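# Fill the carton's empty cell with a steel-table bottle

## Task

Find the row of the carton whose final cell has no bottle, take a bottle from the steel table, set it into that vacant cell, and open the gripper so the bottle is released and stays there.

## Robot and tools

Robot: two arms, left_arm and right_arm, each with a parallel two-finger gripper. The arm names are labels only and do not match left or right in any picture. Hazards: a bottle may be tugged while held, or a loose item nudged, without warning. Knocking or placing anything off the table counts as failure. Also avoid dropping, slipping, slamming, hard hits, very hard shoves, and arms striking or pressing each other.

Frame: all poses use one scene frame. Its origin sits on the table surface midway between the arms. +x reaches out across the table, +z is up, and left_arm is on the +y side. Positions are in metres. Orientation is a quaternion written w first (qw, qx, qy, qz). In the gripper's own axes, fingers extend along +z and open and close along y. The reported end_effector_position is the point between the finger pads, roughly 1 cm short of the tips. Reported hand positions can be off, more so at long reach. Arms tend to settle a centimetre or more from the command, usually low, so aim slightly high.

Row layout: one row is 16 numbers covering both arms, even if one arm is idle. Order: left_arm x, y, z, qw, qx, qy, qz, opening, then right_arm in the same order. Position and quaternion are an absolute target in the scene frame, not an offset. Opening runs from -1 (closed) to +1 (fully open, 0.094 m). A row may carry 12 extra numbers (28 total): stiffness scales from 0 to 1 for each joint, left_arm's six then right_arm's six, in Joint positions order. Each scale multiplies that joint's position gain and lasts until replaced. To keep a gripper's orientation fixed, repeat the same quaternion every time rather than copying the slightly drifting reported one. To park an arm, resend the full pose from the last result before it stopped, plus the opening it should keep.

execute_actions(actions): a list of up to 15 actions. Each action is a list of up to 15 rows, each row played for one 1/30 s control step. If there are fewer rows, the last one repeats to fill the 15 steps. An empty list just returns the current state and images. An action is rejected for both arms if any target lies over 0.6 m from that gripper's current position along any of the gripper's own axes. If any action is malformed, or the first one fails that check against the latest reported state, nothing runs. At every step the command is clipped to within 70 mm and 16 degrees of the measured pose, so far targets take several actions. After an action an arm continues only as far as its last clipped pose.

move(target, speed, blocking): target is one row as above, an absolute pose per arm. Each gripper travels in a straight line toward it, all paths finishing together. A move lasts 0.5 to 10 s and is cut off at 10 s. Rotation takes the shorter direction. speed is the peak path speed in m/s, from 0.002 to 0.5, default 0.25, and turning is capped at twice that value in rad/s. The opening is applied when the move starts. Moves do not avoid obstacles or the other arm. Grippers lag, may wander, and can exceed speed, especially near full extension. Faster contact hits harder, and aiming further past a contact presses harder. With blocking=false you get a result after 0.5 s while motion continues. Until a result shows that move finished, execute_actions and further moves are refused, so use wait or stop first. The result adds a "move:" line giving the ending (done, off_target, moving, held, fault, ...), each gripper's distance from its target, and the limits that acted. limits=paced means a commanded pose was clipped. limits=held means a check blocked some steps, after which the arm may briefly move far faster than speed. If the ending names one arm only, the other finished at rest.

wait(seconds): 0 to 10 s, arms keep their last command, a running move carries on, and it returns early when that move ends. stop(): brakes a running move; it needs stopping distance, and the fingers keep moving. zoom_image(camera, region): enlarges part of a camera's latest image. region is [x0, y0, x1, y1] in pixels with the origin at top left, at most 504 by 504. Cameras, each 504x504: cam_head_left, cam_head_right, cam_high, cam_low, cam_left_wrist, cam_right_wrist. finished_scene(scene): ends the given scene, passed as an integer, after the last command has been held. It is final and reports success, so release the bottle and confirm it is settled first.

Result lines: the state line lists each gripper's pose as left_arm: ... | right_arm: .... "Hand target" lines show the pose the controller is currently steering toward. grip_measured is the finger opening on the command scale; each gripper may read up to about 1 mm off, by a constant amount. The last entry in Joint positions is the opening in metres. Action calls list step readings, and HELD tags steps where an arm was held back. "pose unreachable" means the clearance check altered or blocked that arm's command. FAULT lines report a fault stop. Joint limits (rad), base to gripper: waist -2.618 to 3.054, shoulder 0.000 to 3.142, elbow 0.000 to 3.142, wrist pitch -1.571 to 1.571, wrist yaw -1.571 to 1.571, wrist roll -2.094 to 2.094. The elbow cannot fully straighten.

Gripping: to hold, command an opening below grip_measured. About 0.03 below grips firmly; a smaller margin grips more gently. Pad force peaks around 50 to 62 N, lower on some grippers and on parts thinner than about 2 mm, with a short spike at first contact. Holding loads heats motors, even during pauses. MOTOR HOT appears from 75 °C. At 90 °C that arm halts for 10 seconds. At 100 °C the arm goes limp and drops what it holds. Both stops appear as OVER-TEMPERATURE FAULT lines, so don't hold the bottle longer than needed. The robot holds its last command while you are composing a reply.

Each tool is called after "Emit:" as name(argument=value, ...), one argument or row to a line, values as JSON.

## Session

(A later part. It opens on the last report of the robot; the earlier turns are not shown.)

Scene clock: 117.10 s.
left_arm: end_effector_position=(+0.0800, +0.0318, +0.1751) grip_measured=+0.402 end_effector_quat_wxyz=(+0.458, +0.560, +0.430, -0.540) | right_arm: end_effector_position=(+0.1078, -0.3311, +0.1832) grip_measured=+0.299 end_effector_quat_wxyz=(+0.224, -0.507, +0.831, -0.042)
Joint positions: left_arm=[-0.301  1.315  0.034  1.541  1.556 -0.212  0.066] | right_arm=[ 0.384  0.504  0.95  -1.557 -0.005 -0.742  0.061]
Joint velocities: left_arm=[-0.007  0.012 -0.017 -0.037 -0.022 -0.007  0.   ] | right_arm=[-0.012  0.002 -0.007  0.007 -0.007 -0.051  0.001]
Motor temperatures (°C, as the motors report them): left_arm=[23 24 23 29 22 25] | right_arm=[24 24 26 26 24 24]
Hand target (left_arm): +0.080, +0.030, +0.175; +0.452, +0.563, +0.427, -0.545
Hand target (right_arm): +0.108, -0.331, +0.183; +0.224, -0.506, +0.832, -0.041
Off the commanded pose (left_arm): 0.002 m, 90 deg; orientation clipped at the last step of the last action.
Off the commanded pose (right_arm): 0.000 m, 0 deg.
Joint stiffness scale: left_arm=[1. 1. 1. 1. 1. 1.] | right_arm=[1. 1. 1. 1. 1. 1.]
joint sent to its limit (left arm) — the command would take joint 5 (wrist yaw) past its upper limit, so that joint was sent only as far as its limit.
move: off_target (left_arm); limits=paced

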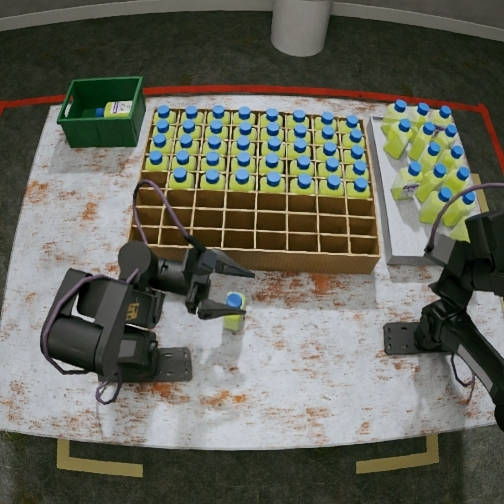

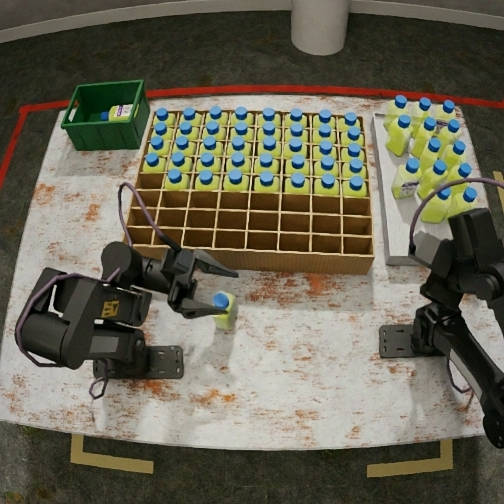

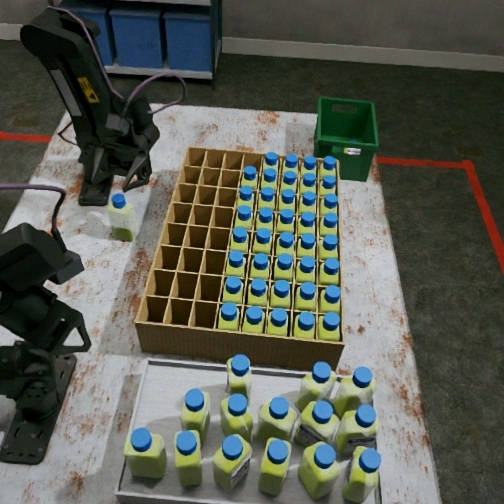

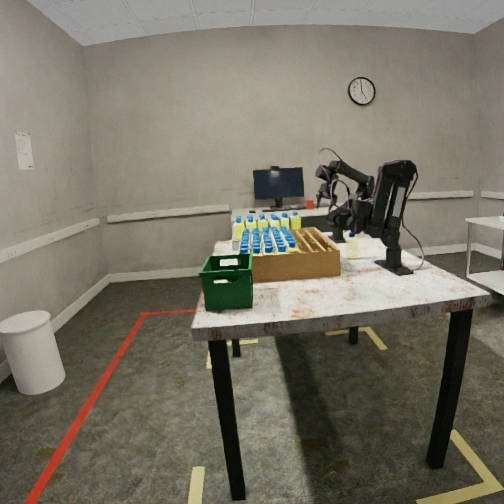

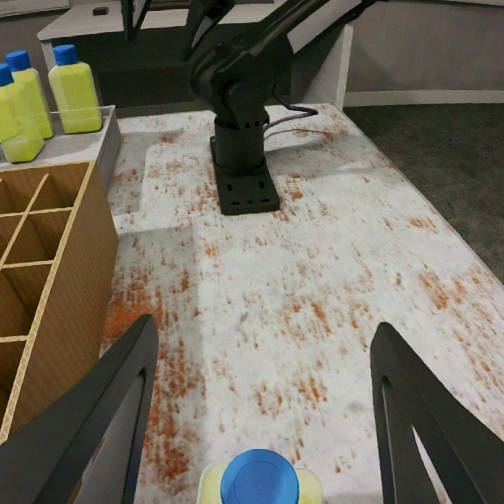

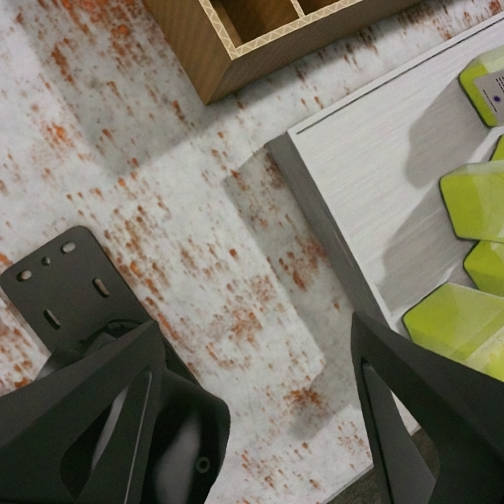

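Emit:
move(
  target=[0.085, 0.04, 0.19, 0.6151, 0.3791, 0.5956, -0.3508, 0.4, 0.1078, -0.3311, 0.1832, 0.224, -0.506, 0.832, -0.041, 0.3],
  speed=0.3,
)

Emit:
move(
  target=[0.08, 0.028, 0.165, 0, 0.783, 0.622, 0, 0.4, 0.1078, -0.3311, 0.1832, 0.224, -0.506, 0.832, -0.041, 0.3],
  speed=0.3,
)

Scene clock: 122.90 s.
left_arm: end_effector_position=(+0.0857, +0.0394, +0.1864) grip_measured=+0.402 end_effector_quat_wxyz=(+0.558, +0.428, +0.610, -0.366) | right_arm: end_effector_position=(+0.1078, -0.3311, +0.1832) grip_measured=+0.299 end_effector_quat_wxyz=(+0.224, -0.507, +0.831, -0.042)
Joint positions: left_arm=[-0.713  0.002  0.153 -0.281  0.551  0.1    0.066] | right_arm=[ 0.384  0.504  0.95  -1.557 -0.005 -0.742  0.061]
Joint velocities: left_arm=[-0.061 -0.007  0.012  0.022 -0.11  -0.051 -0.001] | right_arm=[-0.012 -0.007  0.002  0.007 -0.022 -0.066  0.   ]
Motor temperatures (°C, as the motors report them): left_arm=[23 24 23 29 22 25] | right_arm=[24 24 26 26 24 24]
Hand target (left_arm): +0.083, +0.041, +0.193; +0.562, +0.427, +0.607, -0.365
Hand target (right_arm): +0.108, -0.331, +0.183; +0.224, -0.506, +0.832, -0.041
Off the commanded pose (left_arm): 0.004 m, 9 deg.
Off the commanded pose (right_arm): 0.000 m, 0 deg.
Joint stiffness scale: left_arm=[1. 1. 1. 1. 1. 1.] | right_arm=[1. 1. 1. 1. 1. 1.]
joint sent to its limit (left arm) — the command would take joint 2 (shoulder) past its lower limit, so that joint was sent only as far as its limit.
move: off_target (left_arm); limits=paced

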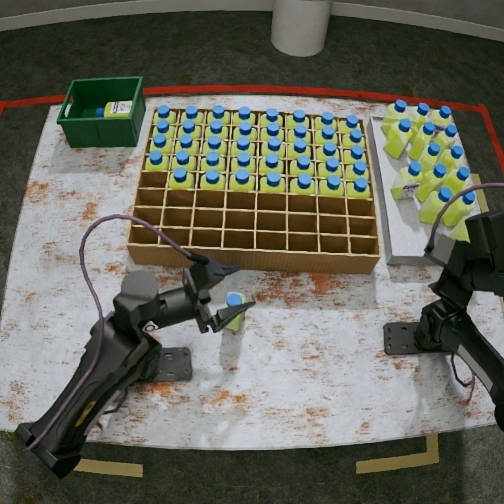

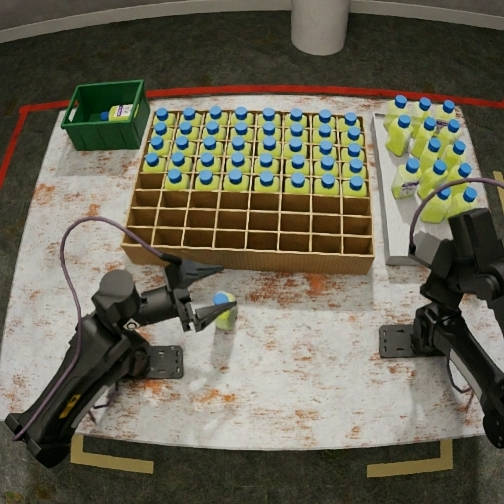

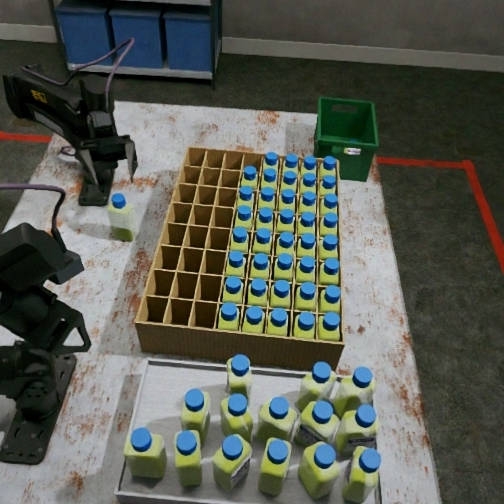

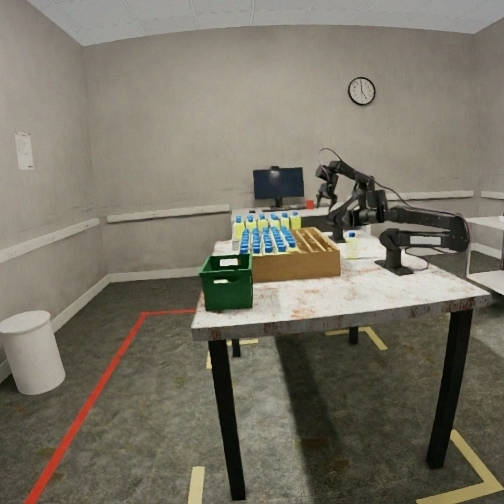

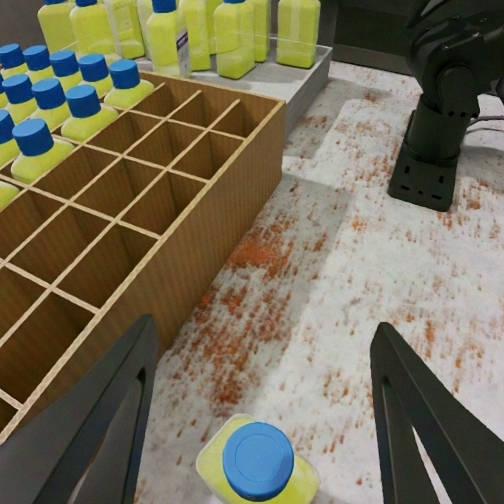

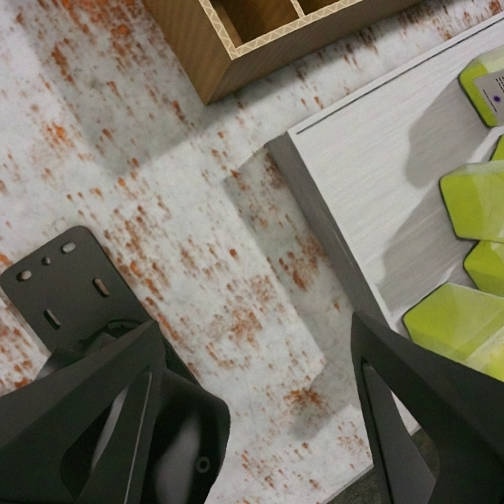

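Scene clock: 126.13 s.
left_arm: end_effector_position=(+0.0827, +0.0288, +0.1602) grip_measured=+0.402 end_effector_quat_wxyz=(+0.001, +0.781, +0.625, -0.005) | right_arm: end_effector_position=(+0.1078, -0.3311, +0.1832) grip_measured=+0.299 end_effector_quat_wxyz=(+0.224, -0.507, +0.831, -0.042)
Joint positions: left_arm=[-1.158  1.44   1.312 -1.44   0.009  0.708  0.066] | right_arm=[ 0.384  0.504  0.95  -1.557 -0.005 -0.742  0.061]
Joint velocities: left_arm=[-0.017 -0.007 -0.002  0.051 -0.037  0.095 -0.   ] | right_arm=[-0.017  0.002 -0.002 -0.095  0.037 -0.037  0.001]
Motor temperatures (°C, as the motors report them): left_arm=[23 24 24 29 22 25] | right_arm=[24 24 26 26 24 24]
Hand target (left_arm): +0.082, +0.026, +0.164; +0.001, +0.786, +0.618, -0.002
Hand target (right_arm): +0.108, -0.331, +0.183; +0.224, -0.506, +0.832, -0.041
Off the commanded pose (left_arm): 0.006 m, 1 deg.
Off the commanded pose (right_arm): 0.000 m, 0 deg.
Joint stiffness scale: left_arm=[1. 1. 1. 1. 1. 1.] | right_arm=[1. 1. 1. 1. 1. 1.]
move: done

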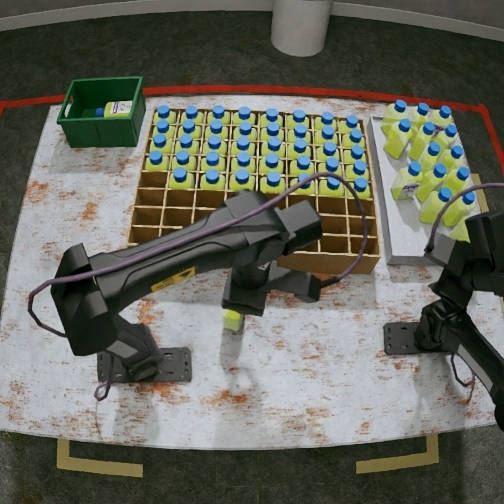

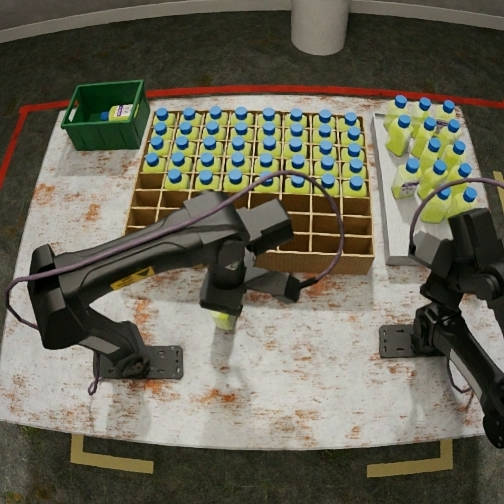

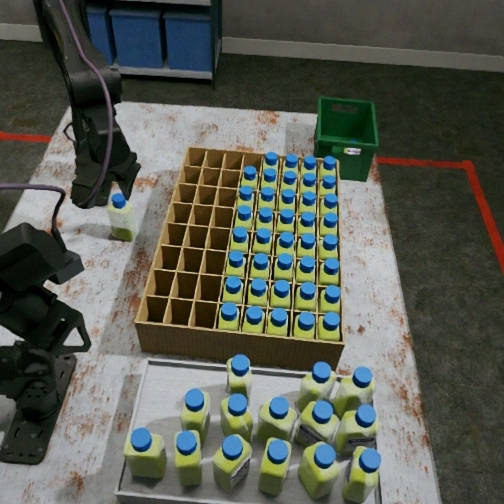

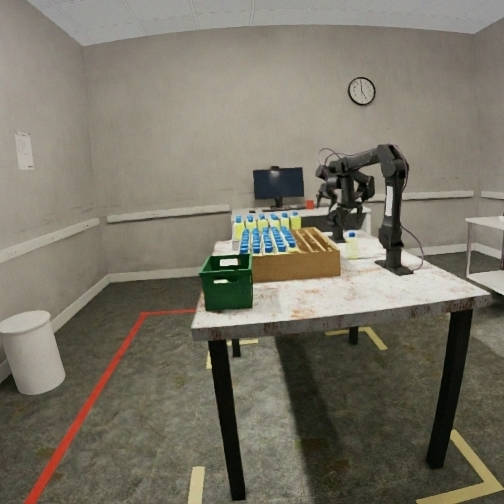

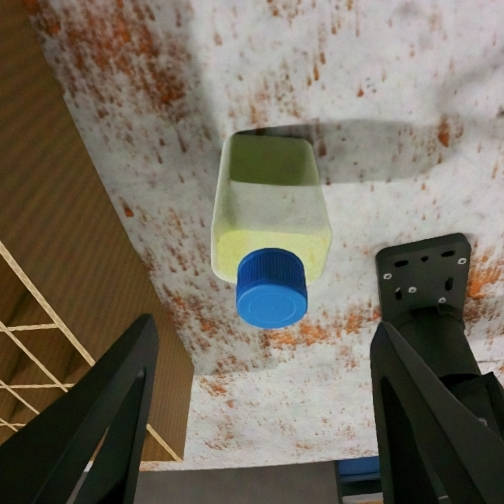

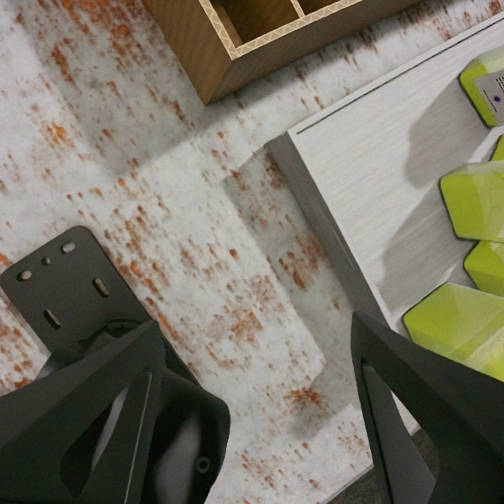

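Emit:
move(
  target=[0.083, 0.048, 0.145, 0, 0.783, 0.622, 0, 0.4, 0.1078, -0.3311, 0.1832, 0.224, -0.506, 0.832, -0.041, 0.3],
  speed=0.15,
)

Scene clock: 128.03 s.
left_arm: end_effector_position=(+0.0812, +0.0443, +0.1452) grip_measured=+0.402 end_effector_quat_wxyz=(-0.006, +0.784, +0.621, -0.001) | right_arm: end_effector_position=(+0.1078, -0.3311, +0.1832) grip_measured=+0.299 end_effector_quat_wxyz=(+0.224, -0.507, +0.831, -0.042)
Joint positions: left_arm=[-1.137  1.395  1.214 -1.402  0.003  0.74   0.066] | right_arm=[ 0.384  0.504  0.95  -1.557 -0.005 -0.742  0.061]
Joint velocities: left_arm=[-0.007  0.007 -0.022  0.007  0.007  0.007 -0.   ] | right_arm=[ 0.007  0.007 -0.017 -0.051 -0.007  0.022 -0.001]
Motor temperatures (°C, as the motors report them): left_arm=[23 24 24 29 22 25] | right_arm=[24 24 26 26 24 24]
Hand target (left_arm): +0.083, +0.048, +0.145; -0.000, +0.783, +0.622, +0.001
Hand target (right_arm): +0.108, -0.331, +0.183; +0.224, -0.506, +0.832, -0.041
Off the commanded pose (left_arm): 0.004 m, 1 deg.
Off the commanded pose (right_arm): 0.000 m, 0 deg.
Joint stiffness scale: left_arm=[1. 1. 1. 1. 1. 1.] | right_arm=[1. 1. 1. 1. 1. 1.]
move: done

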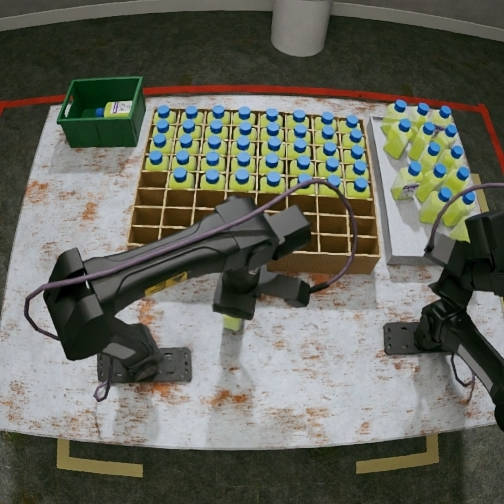

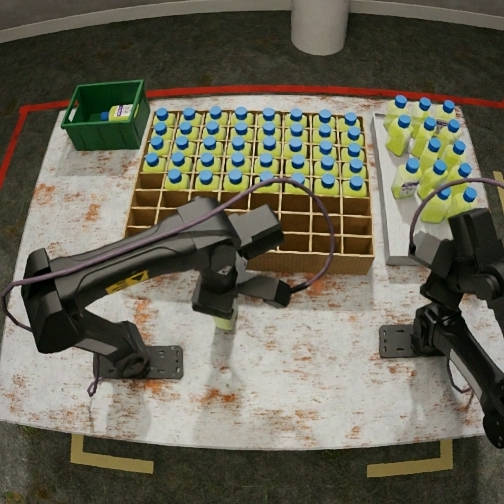

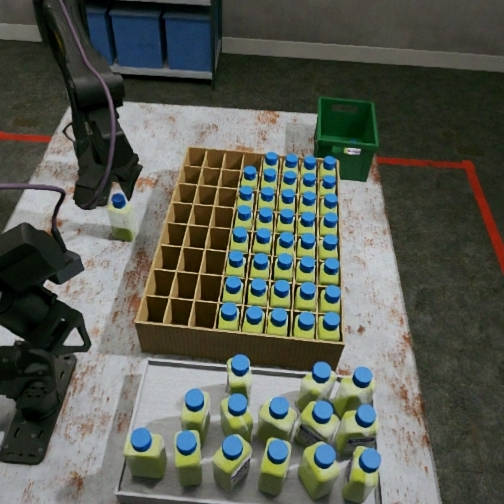

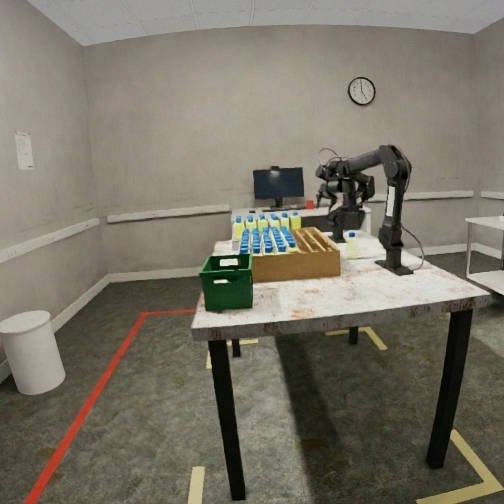

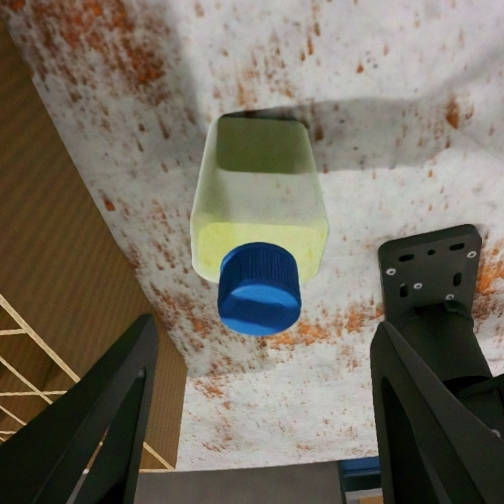

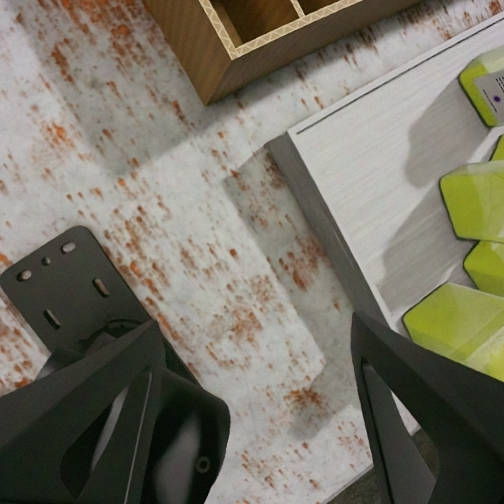

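Emit:
move(
  target=[0.0885, 0.0575, 0.135, 0, 0.783, 0.622, 0, 0.4, 0.1078, -0.3311, 0.1832, 0.224, -0.506, 0.832, -0.041, 0.3],
  speed=0.12,
)

Scene clock: 129.50 s.
left_arm: end_effector_position=(+0.0869, +0.0541, +0.1354) grip_measured=+0.402 end_effector_quat_wxyz=(-0.006, +0.784, +0.621, -0.000) | right_arm: end_effector_position=(+0.1078, -0.3311, +0.1832) grip_measured=+0.299 end_effector_quat_wxyz=(+0.224, -0.507, +0.831, -0.042)
Joint positions: left_arm=[-1.093  1.372  1.157 -1.368  0.001  0.783  0.066] | right_arm=[ 0.384  0.504  0.95  -1.557 -0.005 -0.742  0.061]
Joint velocities: left_arm=[-0.002 -0.007 -0.012 -0.022 -0.007 -0.022 -0.   ] | right_arm=[-0.012 -0.012  0.002 -0.022  0.037 -0.022  0.   ]
Motor temperatures (°C, as the motors report them): left_arm=[23 24 24 28 22 25] | right_arm=[24 24 26 26 24 24]
Hand target (left_arm): +0.088, +0.057, +0.135; -0.000, +0.783, +0.622, +0.001
Hand target (right_arm): +0.108, -0.331, +0.183; +0.224, -0.506, +0.832, -0.041
Off the commanded pose (left_arm): 0.004 m, 1 deg.
Off the commanded pose (right_arm): 0.000 m, 0 deg.
Joint stiffness scale: left_arm=[1. 1. 1. 1. 1. 1.] | right_arm=[1. 1. 1. 1. 1. 1.]
move: done

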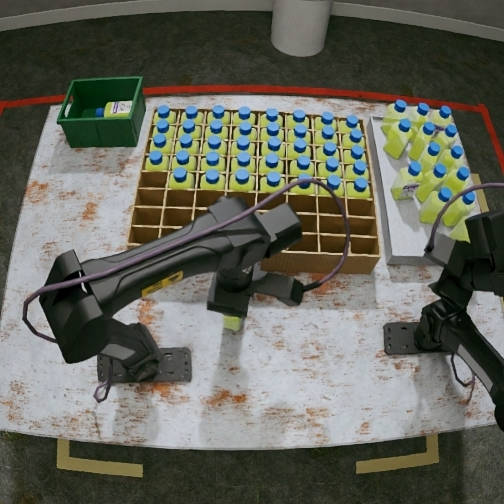

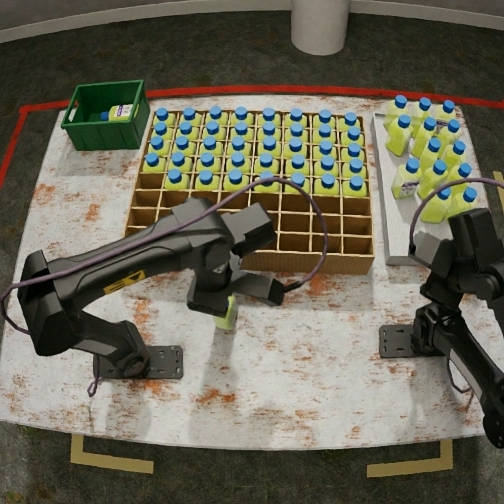

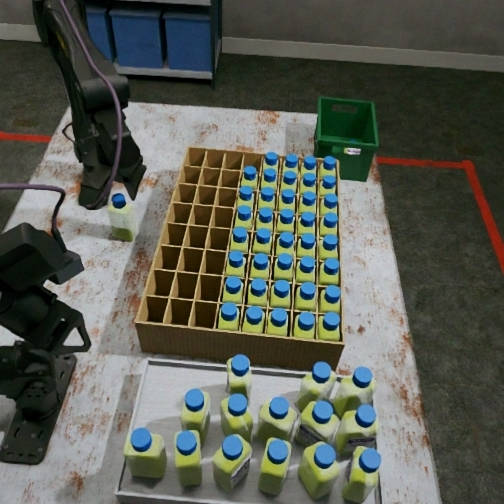

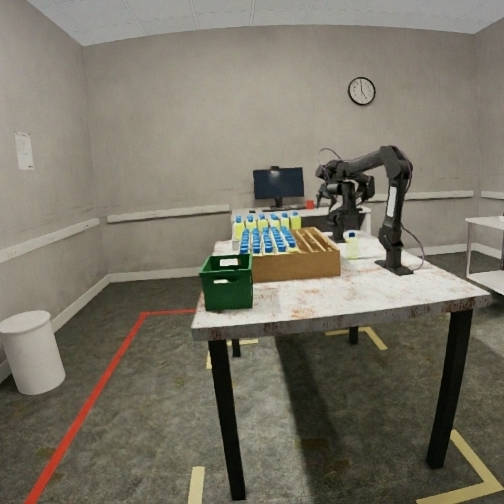

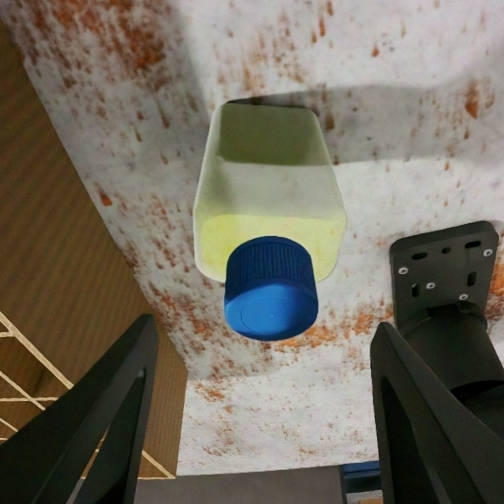

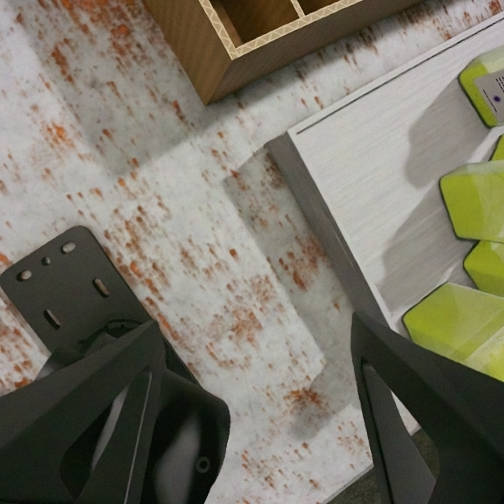

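Emit:
move(
  target=[0.0883, 0.061, 0.108, 0, 0.783, 0.622, 0, 0.4, 0.1078, -0.3311, 0.1832, 0.224, -0.506, 0.832, -0.041, 0.3],
  speed=0.08,
)

Scene clock: 132.53 s.
left_arm: end_effector_position=(+0.0870, +0.0575, +0.1083) grip_measured=+0.402 end_effector_quat_wxyz=(-0.006, +0.784, +0.620, -0.000) | right_arm: end_effector_position=(+0.1078, -0.3311, +0.1832) grip_measured=+0.299 end_effector_quat_wxyz=(+0.224, -0.507, +0.831, -0.042)
Joint positions: left_arm=[-1.084  1.365  1.044 -1.262  0.001  0.793  0.066] | right_arm=[ 0.384  0.504  0.95  -1.557 -0.005 -0.742  0.061]
Joint velocities: left_arm=[ 0.007 -0.022 -0.017  0.007  0.022 -0.037 -0.001] | right_arm=[-0.022 -0.007  0.002 -0.037 -0.022 -0.037  0.001]
Motor temperatures (°C, as the motors report them): left_arm=[23 24 24 28 22 25] | right_arm=[24 24 26 26 24 24]
Hand target (left_arm): +0.089, +0.060, +0.108; -0.000, +0.783, +0.622, +0.000
Hand target (right_arm): +0.108, -0.331, +0.183; +0.224, -0.506, +0.832, -0.041
Off the commanded pose (left_arm): 0.004 m, 1 deg.
Off the commanded pose (right_arm): 0.000 m, 0 deg.
Joint stiffness scale: left_arm=[1. 1. 1. 1. 1. 1.] | right_arm=[1. 1. 1. 1. 1. 1.]
move: done

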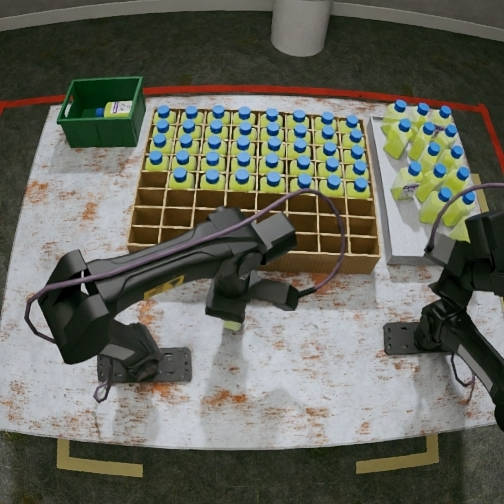

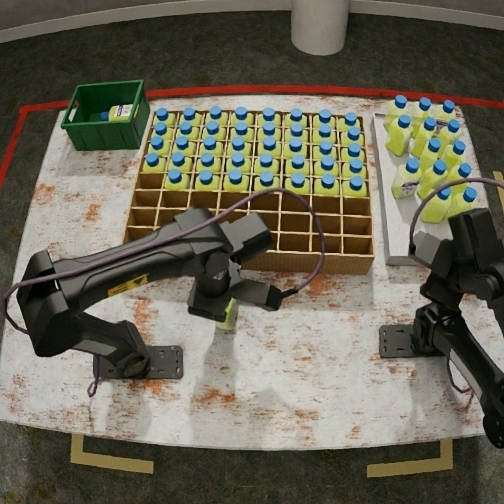

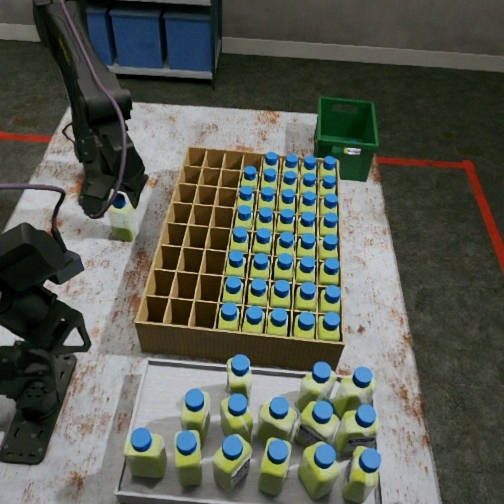

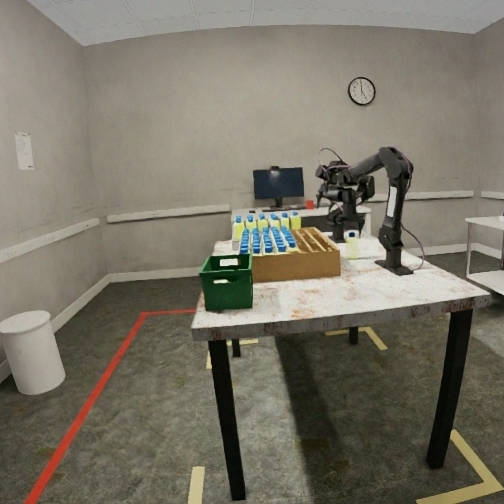

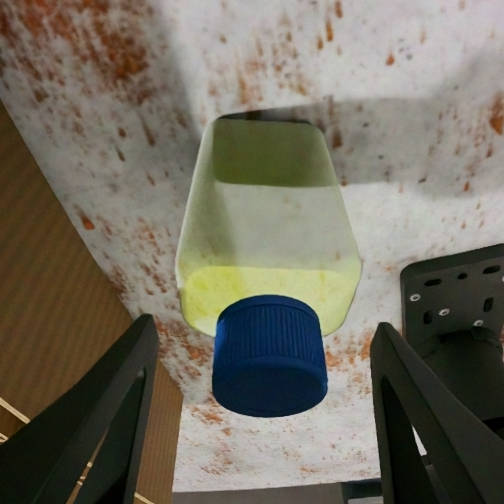

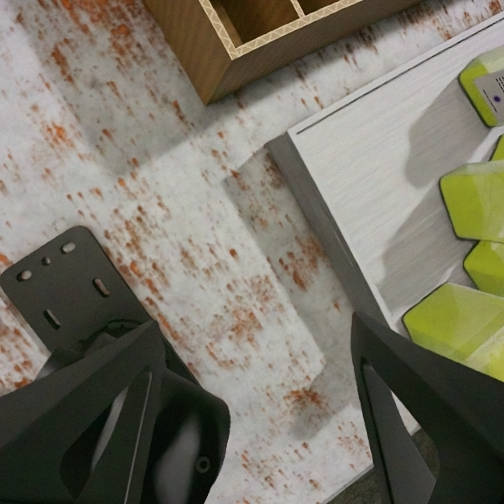

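Emit:
move(
  target=[0.0883, 0.061, 0.107, 0, 0.783, 0.622, 0, -0.55, 0.1078, -0.3311, 0.1832, 0.224, -0.506, 0.832, -0.041, 0.3],
  speed=0.05,
)

Scene clock: 133.47 s.
left_arm: end_effector_position=(+0.0889, +0.0564, +0.1099) grip_measured=-0.432 end_effector_quat_wxyz=(+0.000, +0.785, +0.620, +0.002) | right_arm: end_effector_position=(+0.1078, -0.3311, +0.1832) grip_measured=+0.299 end_effector_quat_wxyz=(+0.224, -0.507, +0.831, -0.042)
Joint positions: left_arm=[-1.084  1.36   1.046 -1.258 -0.004  0.794  0.027] | right_arm=[ 0.384  0.504  0.95  -1.557 -0.005 -0.742  0.061]
Joint velocities: left_arm=[-0.012 -0.012 -0.007 -0.007 -0.007 -0.095 -0.002] | right_arm=[-0.007 -0.007 -0.002  0.022  0.022 -0.007 -0.   ]
Motor temperatures (°C, as the motors report them): left_arm=[23 25 24 28 22 25] | right_arm=[24 24 26 26 24 24]
Hand target (left_arm): +0.088, +0.061, +0.107; -0.000, +0.783, +0.622, +0.000
Hand target (right_arm): +0.108, -0.331, +0.183; +0.224, -0.506, +0.832, -0.041
Off the commanded pose (left_arm): 0.005 m, 0 deg.
Off the commanded pose (right_arm): 0.000 m, 0 deg.
Joint stiffness scale: left_arm=[1. 1. 1. 1. 1. 1.] | right_arm=[1. 1. 1. 1. 1. 1.]
move: done

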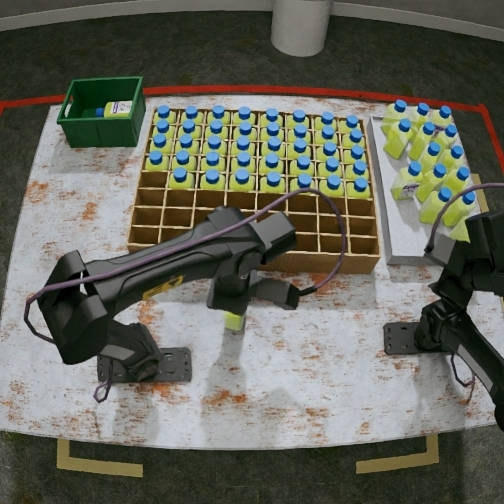

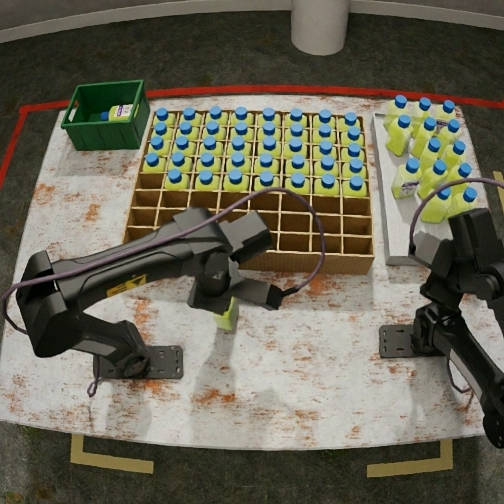

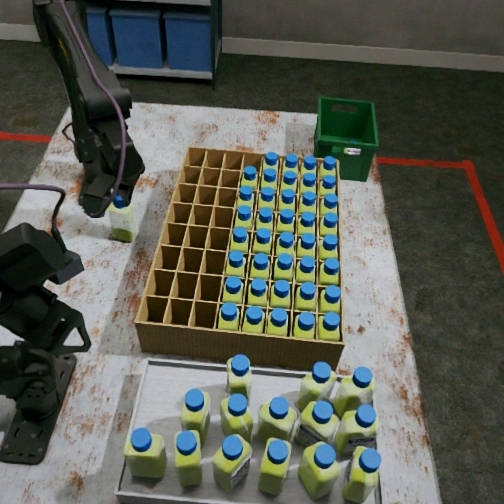

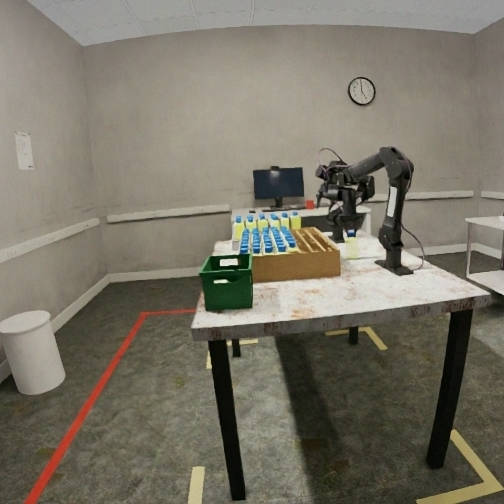

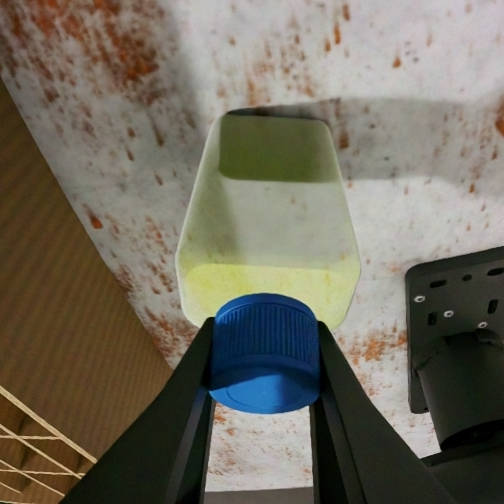

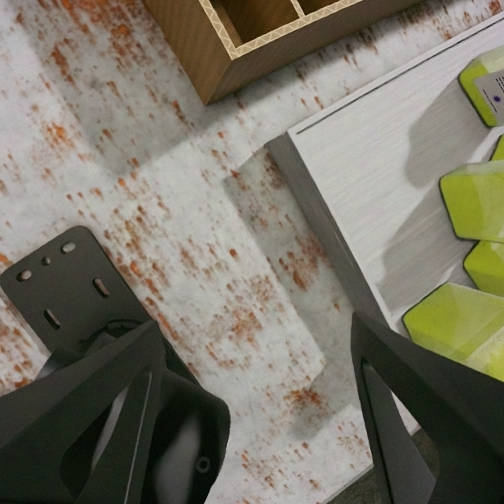

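Emit:
move(
  target=[0.089, 0.058, 0.205, 0, 0.783, 0.622, 0, -0.55, 0.1078, -0.3311, 0.1832, 0.224, -0.506, 0.832, -0.041, 0.3],
  speed=0.12,
)

Scene clock: 135.07 s.
left_arm: end_effector_position=(+0.0870, +0.0595, +0.1941) grip_measured=-0.432 end_effector_quat_wxyz=(+0.018, +0.784, +0.620, +0.000) | right_arm: end_effector_position=(+0.1078, -0.3311, +0.1832) grip_measured=+0.299 end_effector_quat_wxyz=(+0.224, -0.507, +0.831, -0.042)
Joint positions: left_arm=[-1.084  1.343  1.37  -1.562 -0.004  0.794  0.027] | right_arm=[ 0.384  0.504  0.95  -1.557 -0.005 -0.742  0.061]
Joint velocities: left_arm=[-0.007 -0.012 -0.002 -0.022 -0.022 -0.007 -0.001] | right_arm=[ 0.002 -0.007 -0.017 -0.007 -0.037  0.037 -0.   ]
Motor temperatures (°C, as the motors report them): left_arm=[23 25 24 28 22 25] | right_arm=[24 24 26 26 24 24]
Hand target (left_arm): +0.088, +0.060, +0.204; +0.034, +0.782, +0.622, -0.003
Hand target (right_arm): +0.108, -0.331, +0.183; +0.224, -0.506, +0.832, -0.041
Off the commanded pose (left_arm): 0.011 m, 2 deg.
Off the commanded pose (right_arm): 0.000 m, 0 deg.
Joint stiffness scale: left_arm=[1. 1. 1. 1. 1. 1.] | right_arm=[1. 1. 1. 1. 1. 1.]
joint sent to its limit (left arm) — the command would take joint 4 (wrist pitch) past its lower limit, so that joint was sent only as far as its limit.
move: off_target (left_arm)

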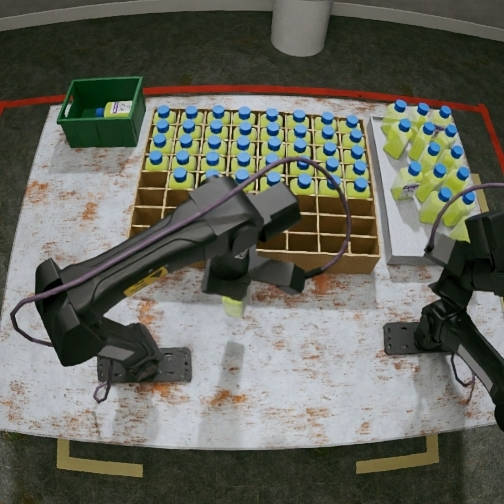

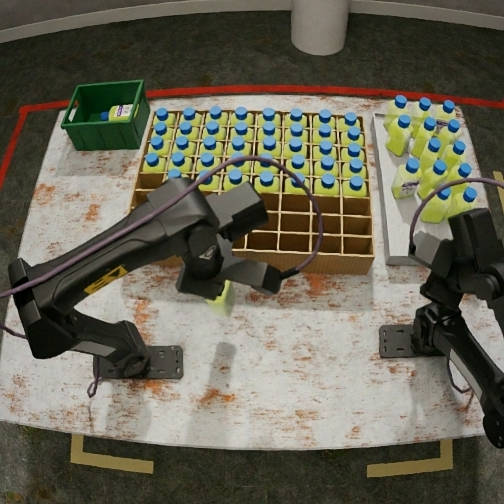

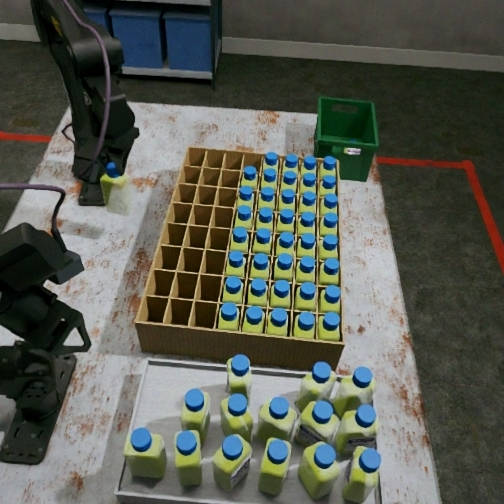

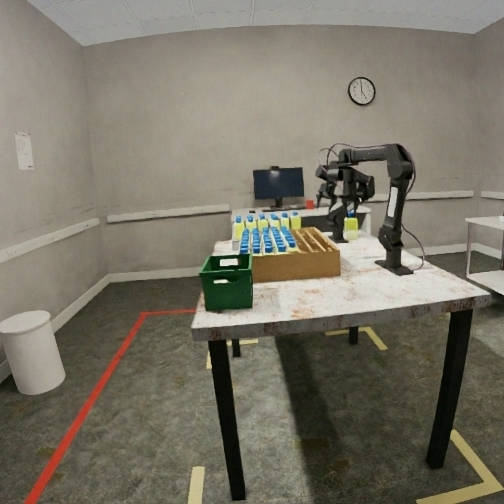

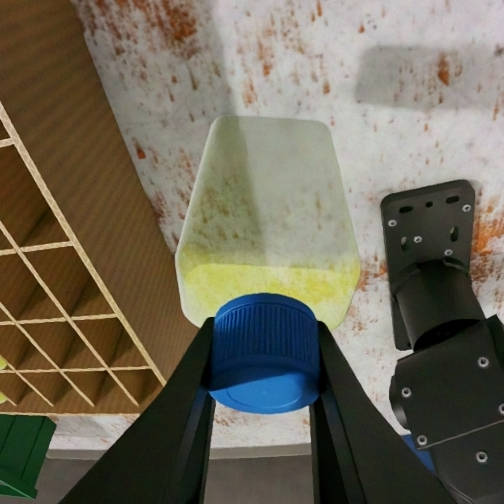

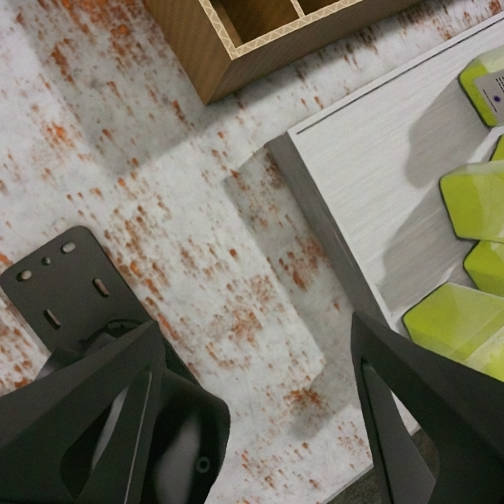

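Emit:
move(
  target=[0.28, 0.236, 0.228, 0.087, 0, 0.996, 0, -0.55, 0.1078, -0.3311, 0.1832, 0.224, -0.506, 0.832, -0.041, 0.3],
  speed=0.13,
)

Scene clock: 143.07 s.
left_arm: end_effector_position=(+0.2695, +0.2338, +0.2240) grip_measured=-0.433 end_effector_quat_wxyz=(+0.076, +0.011, +0.997, +0.009) | right_arm: end_effector_position=(+0.1078, -0.3311, +0.1832) grip_measured=+0.299 end_effector_quat_wxyz=(+0.224, -0.507, +0.831, -0.042)
Joint positions: left_arm=[-0.106  1.582  1.693 -1.531 -0.021 -0.008  0.027] | right_arm=[ 0.384  0.504  0.95  -1.557 -0.005 -0.742  0.061]
Joint velocities: left_arm=[ 0.007 -0.002  0.002 -0.022 -0.037 -0.125  0.001] | right_arm=[-0.007 -0.022 -0.007 -0.081 -0.095  0.007  0.001]
Motor temperatures (°C, as the motors report them): left_arm=[23 25 24 27 22 25] | right_arm=[24 24 26 27 24 24]
Hand target (left_arm): +0.276, +0.238, +0.230; +0.089, +0.000, +0.996, +0.013
Hand target (right_arm): +0.108, -0.331, +0.183; +0.224, -0.506, +0.832, -0.041
Off the commanded pose (left_arm): 0.011 m, 2 deg.
Off the commanded pose (right_arm): 0.000 m, 0 deg.
Joint stiffness scale: left_arm=[1. 1. 1. 1. 1. 1.] | right_arm=[1. 1. 1. 1. 1. 1.]
move: off_target (left_arm)

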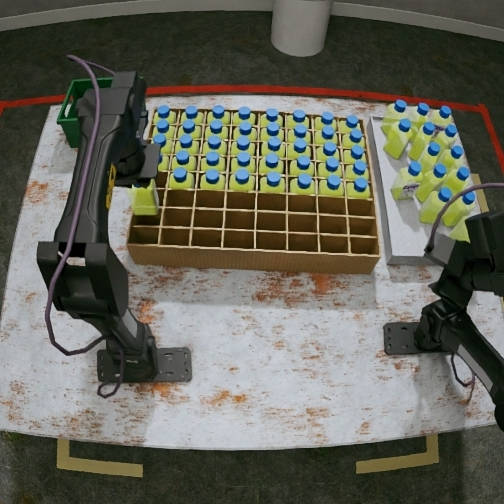

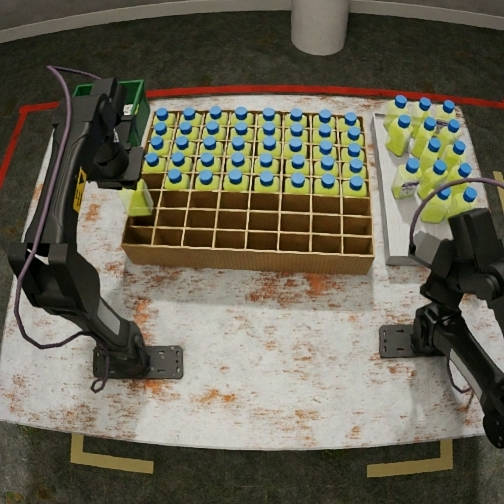

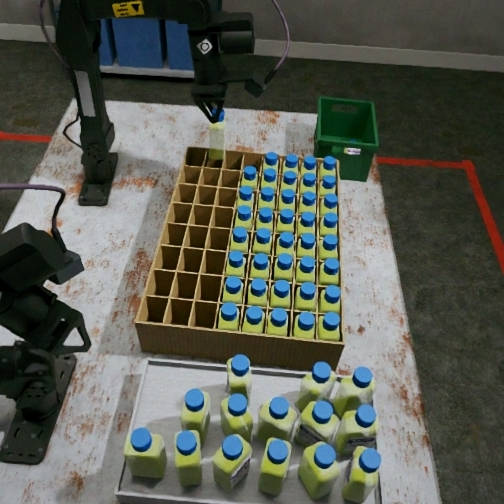

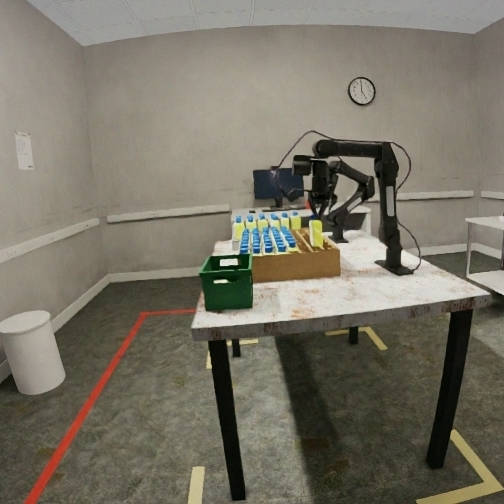

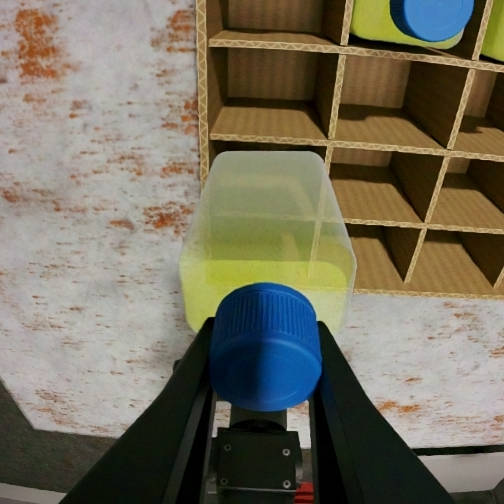

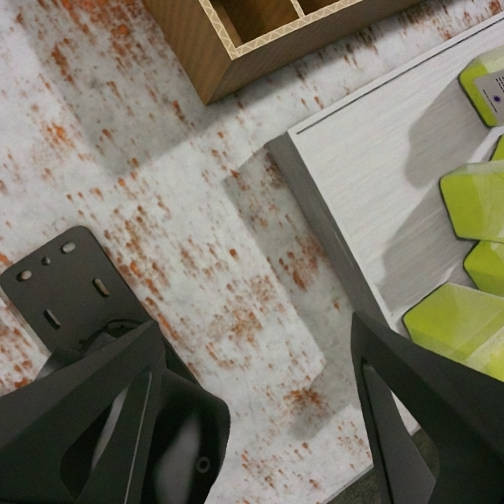

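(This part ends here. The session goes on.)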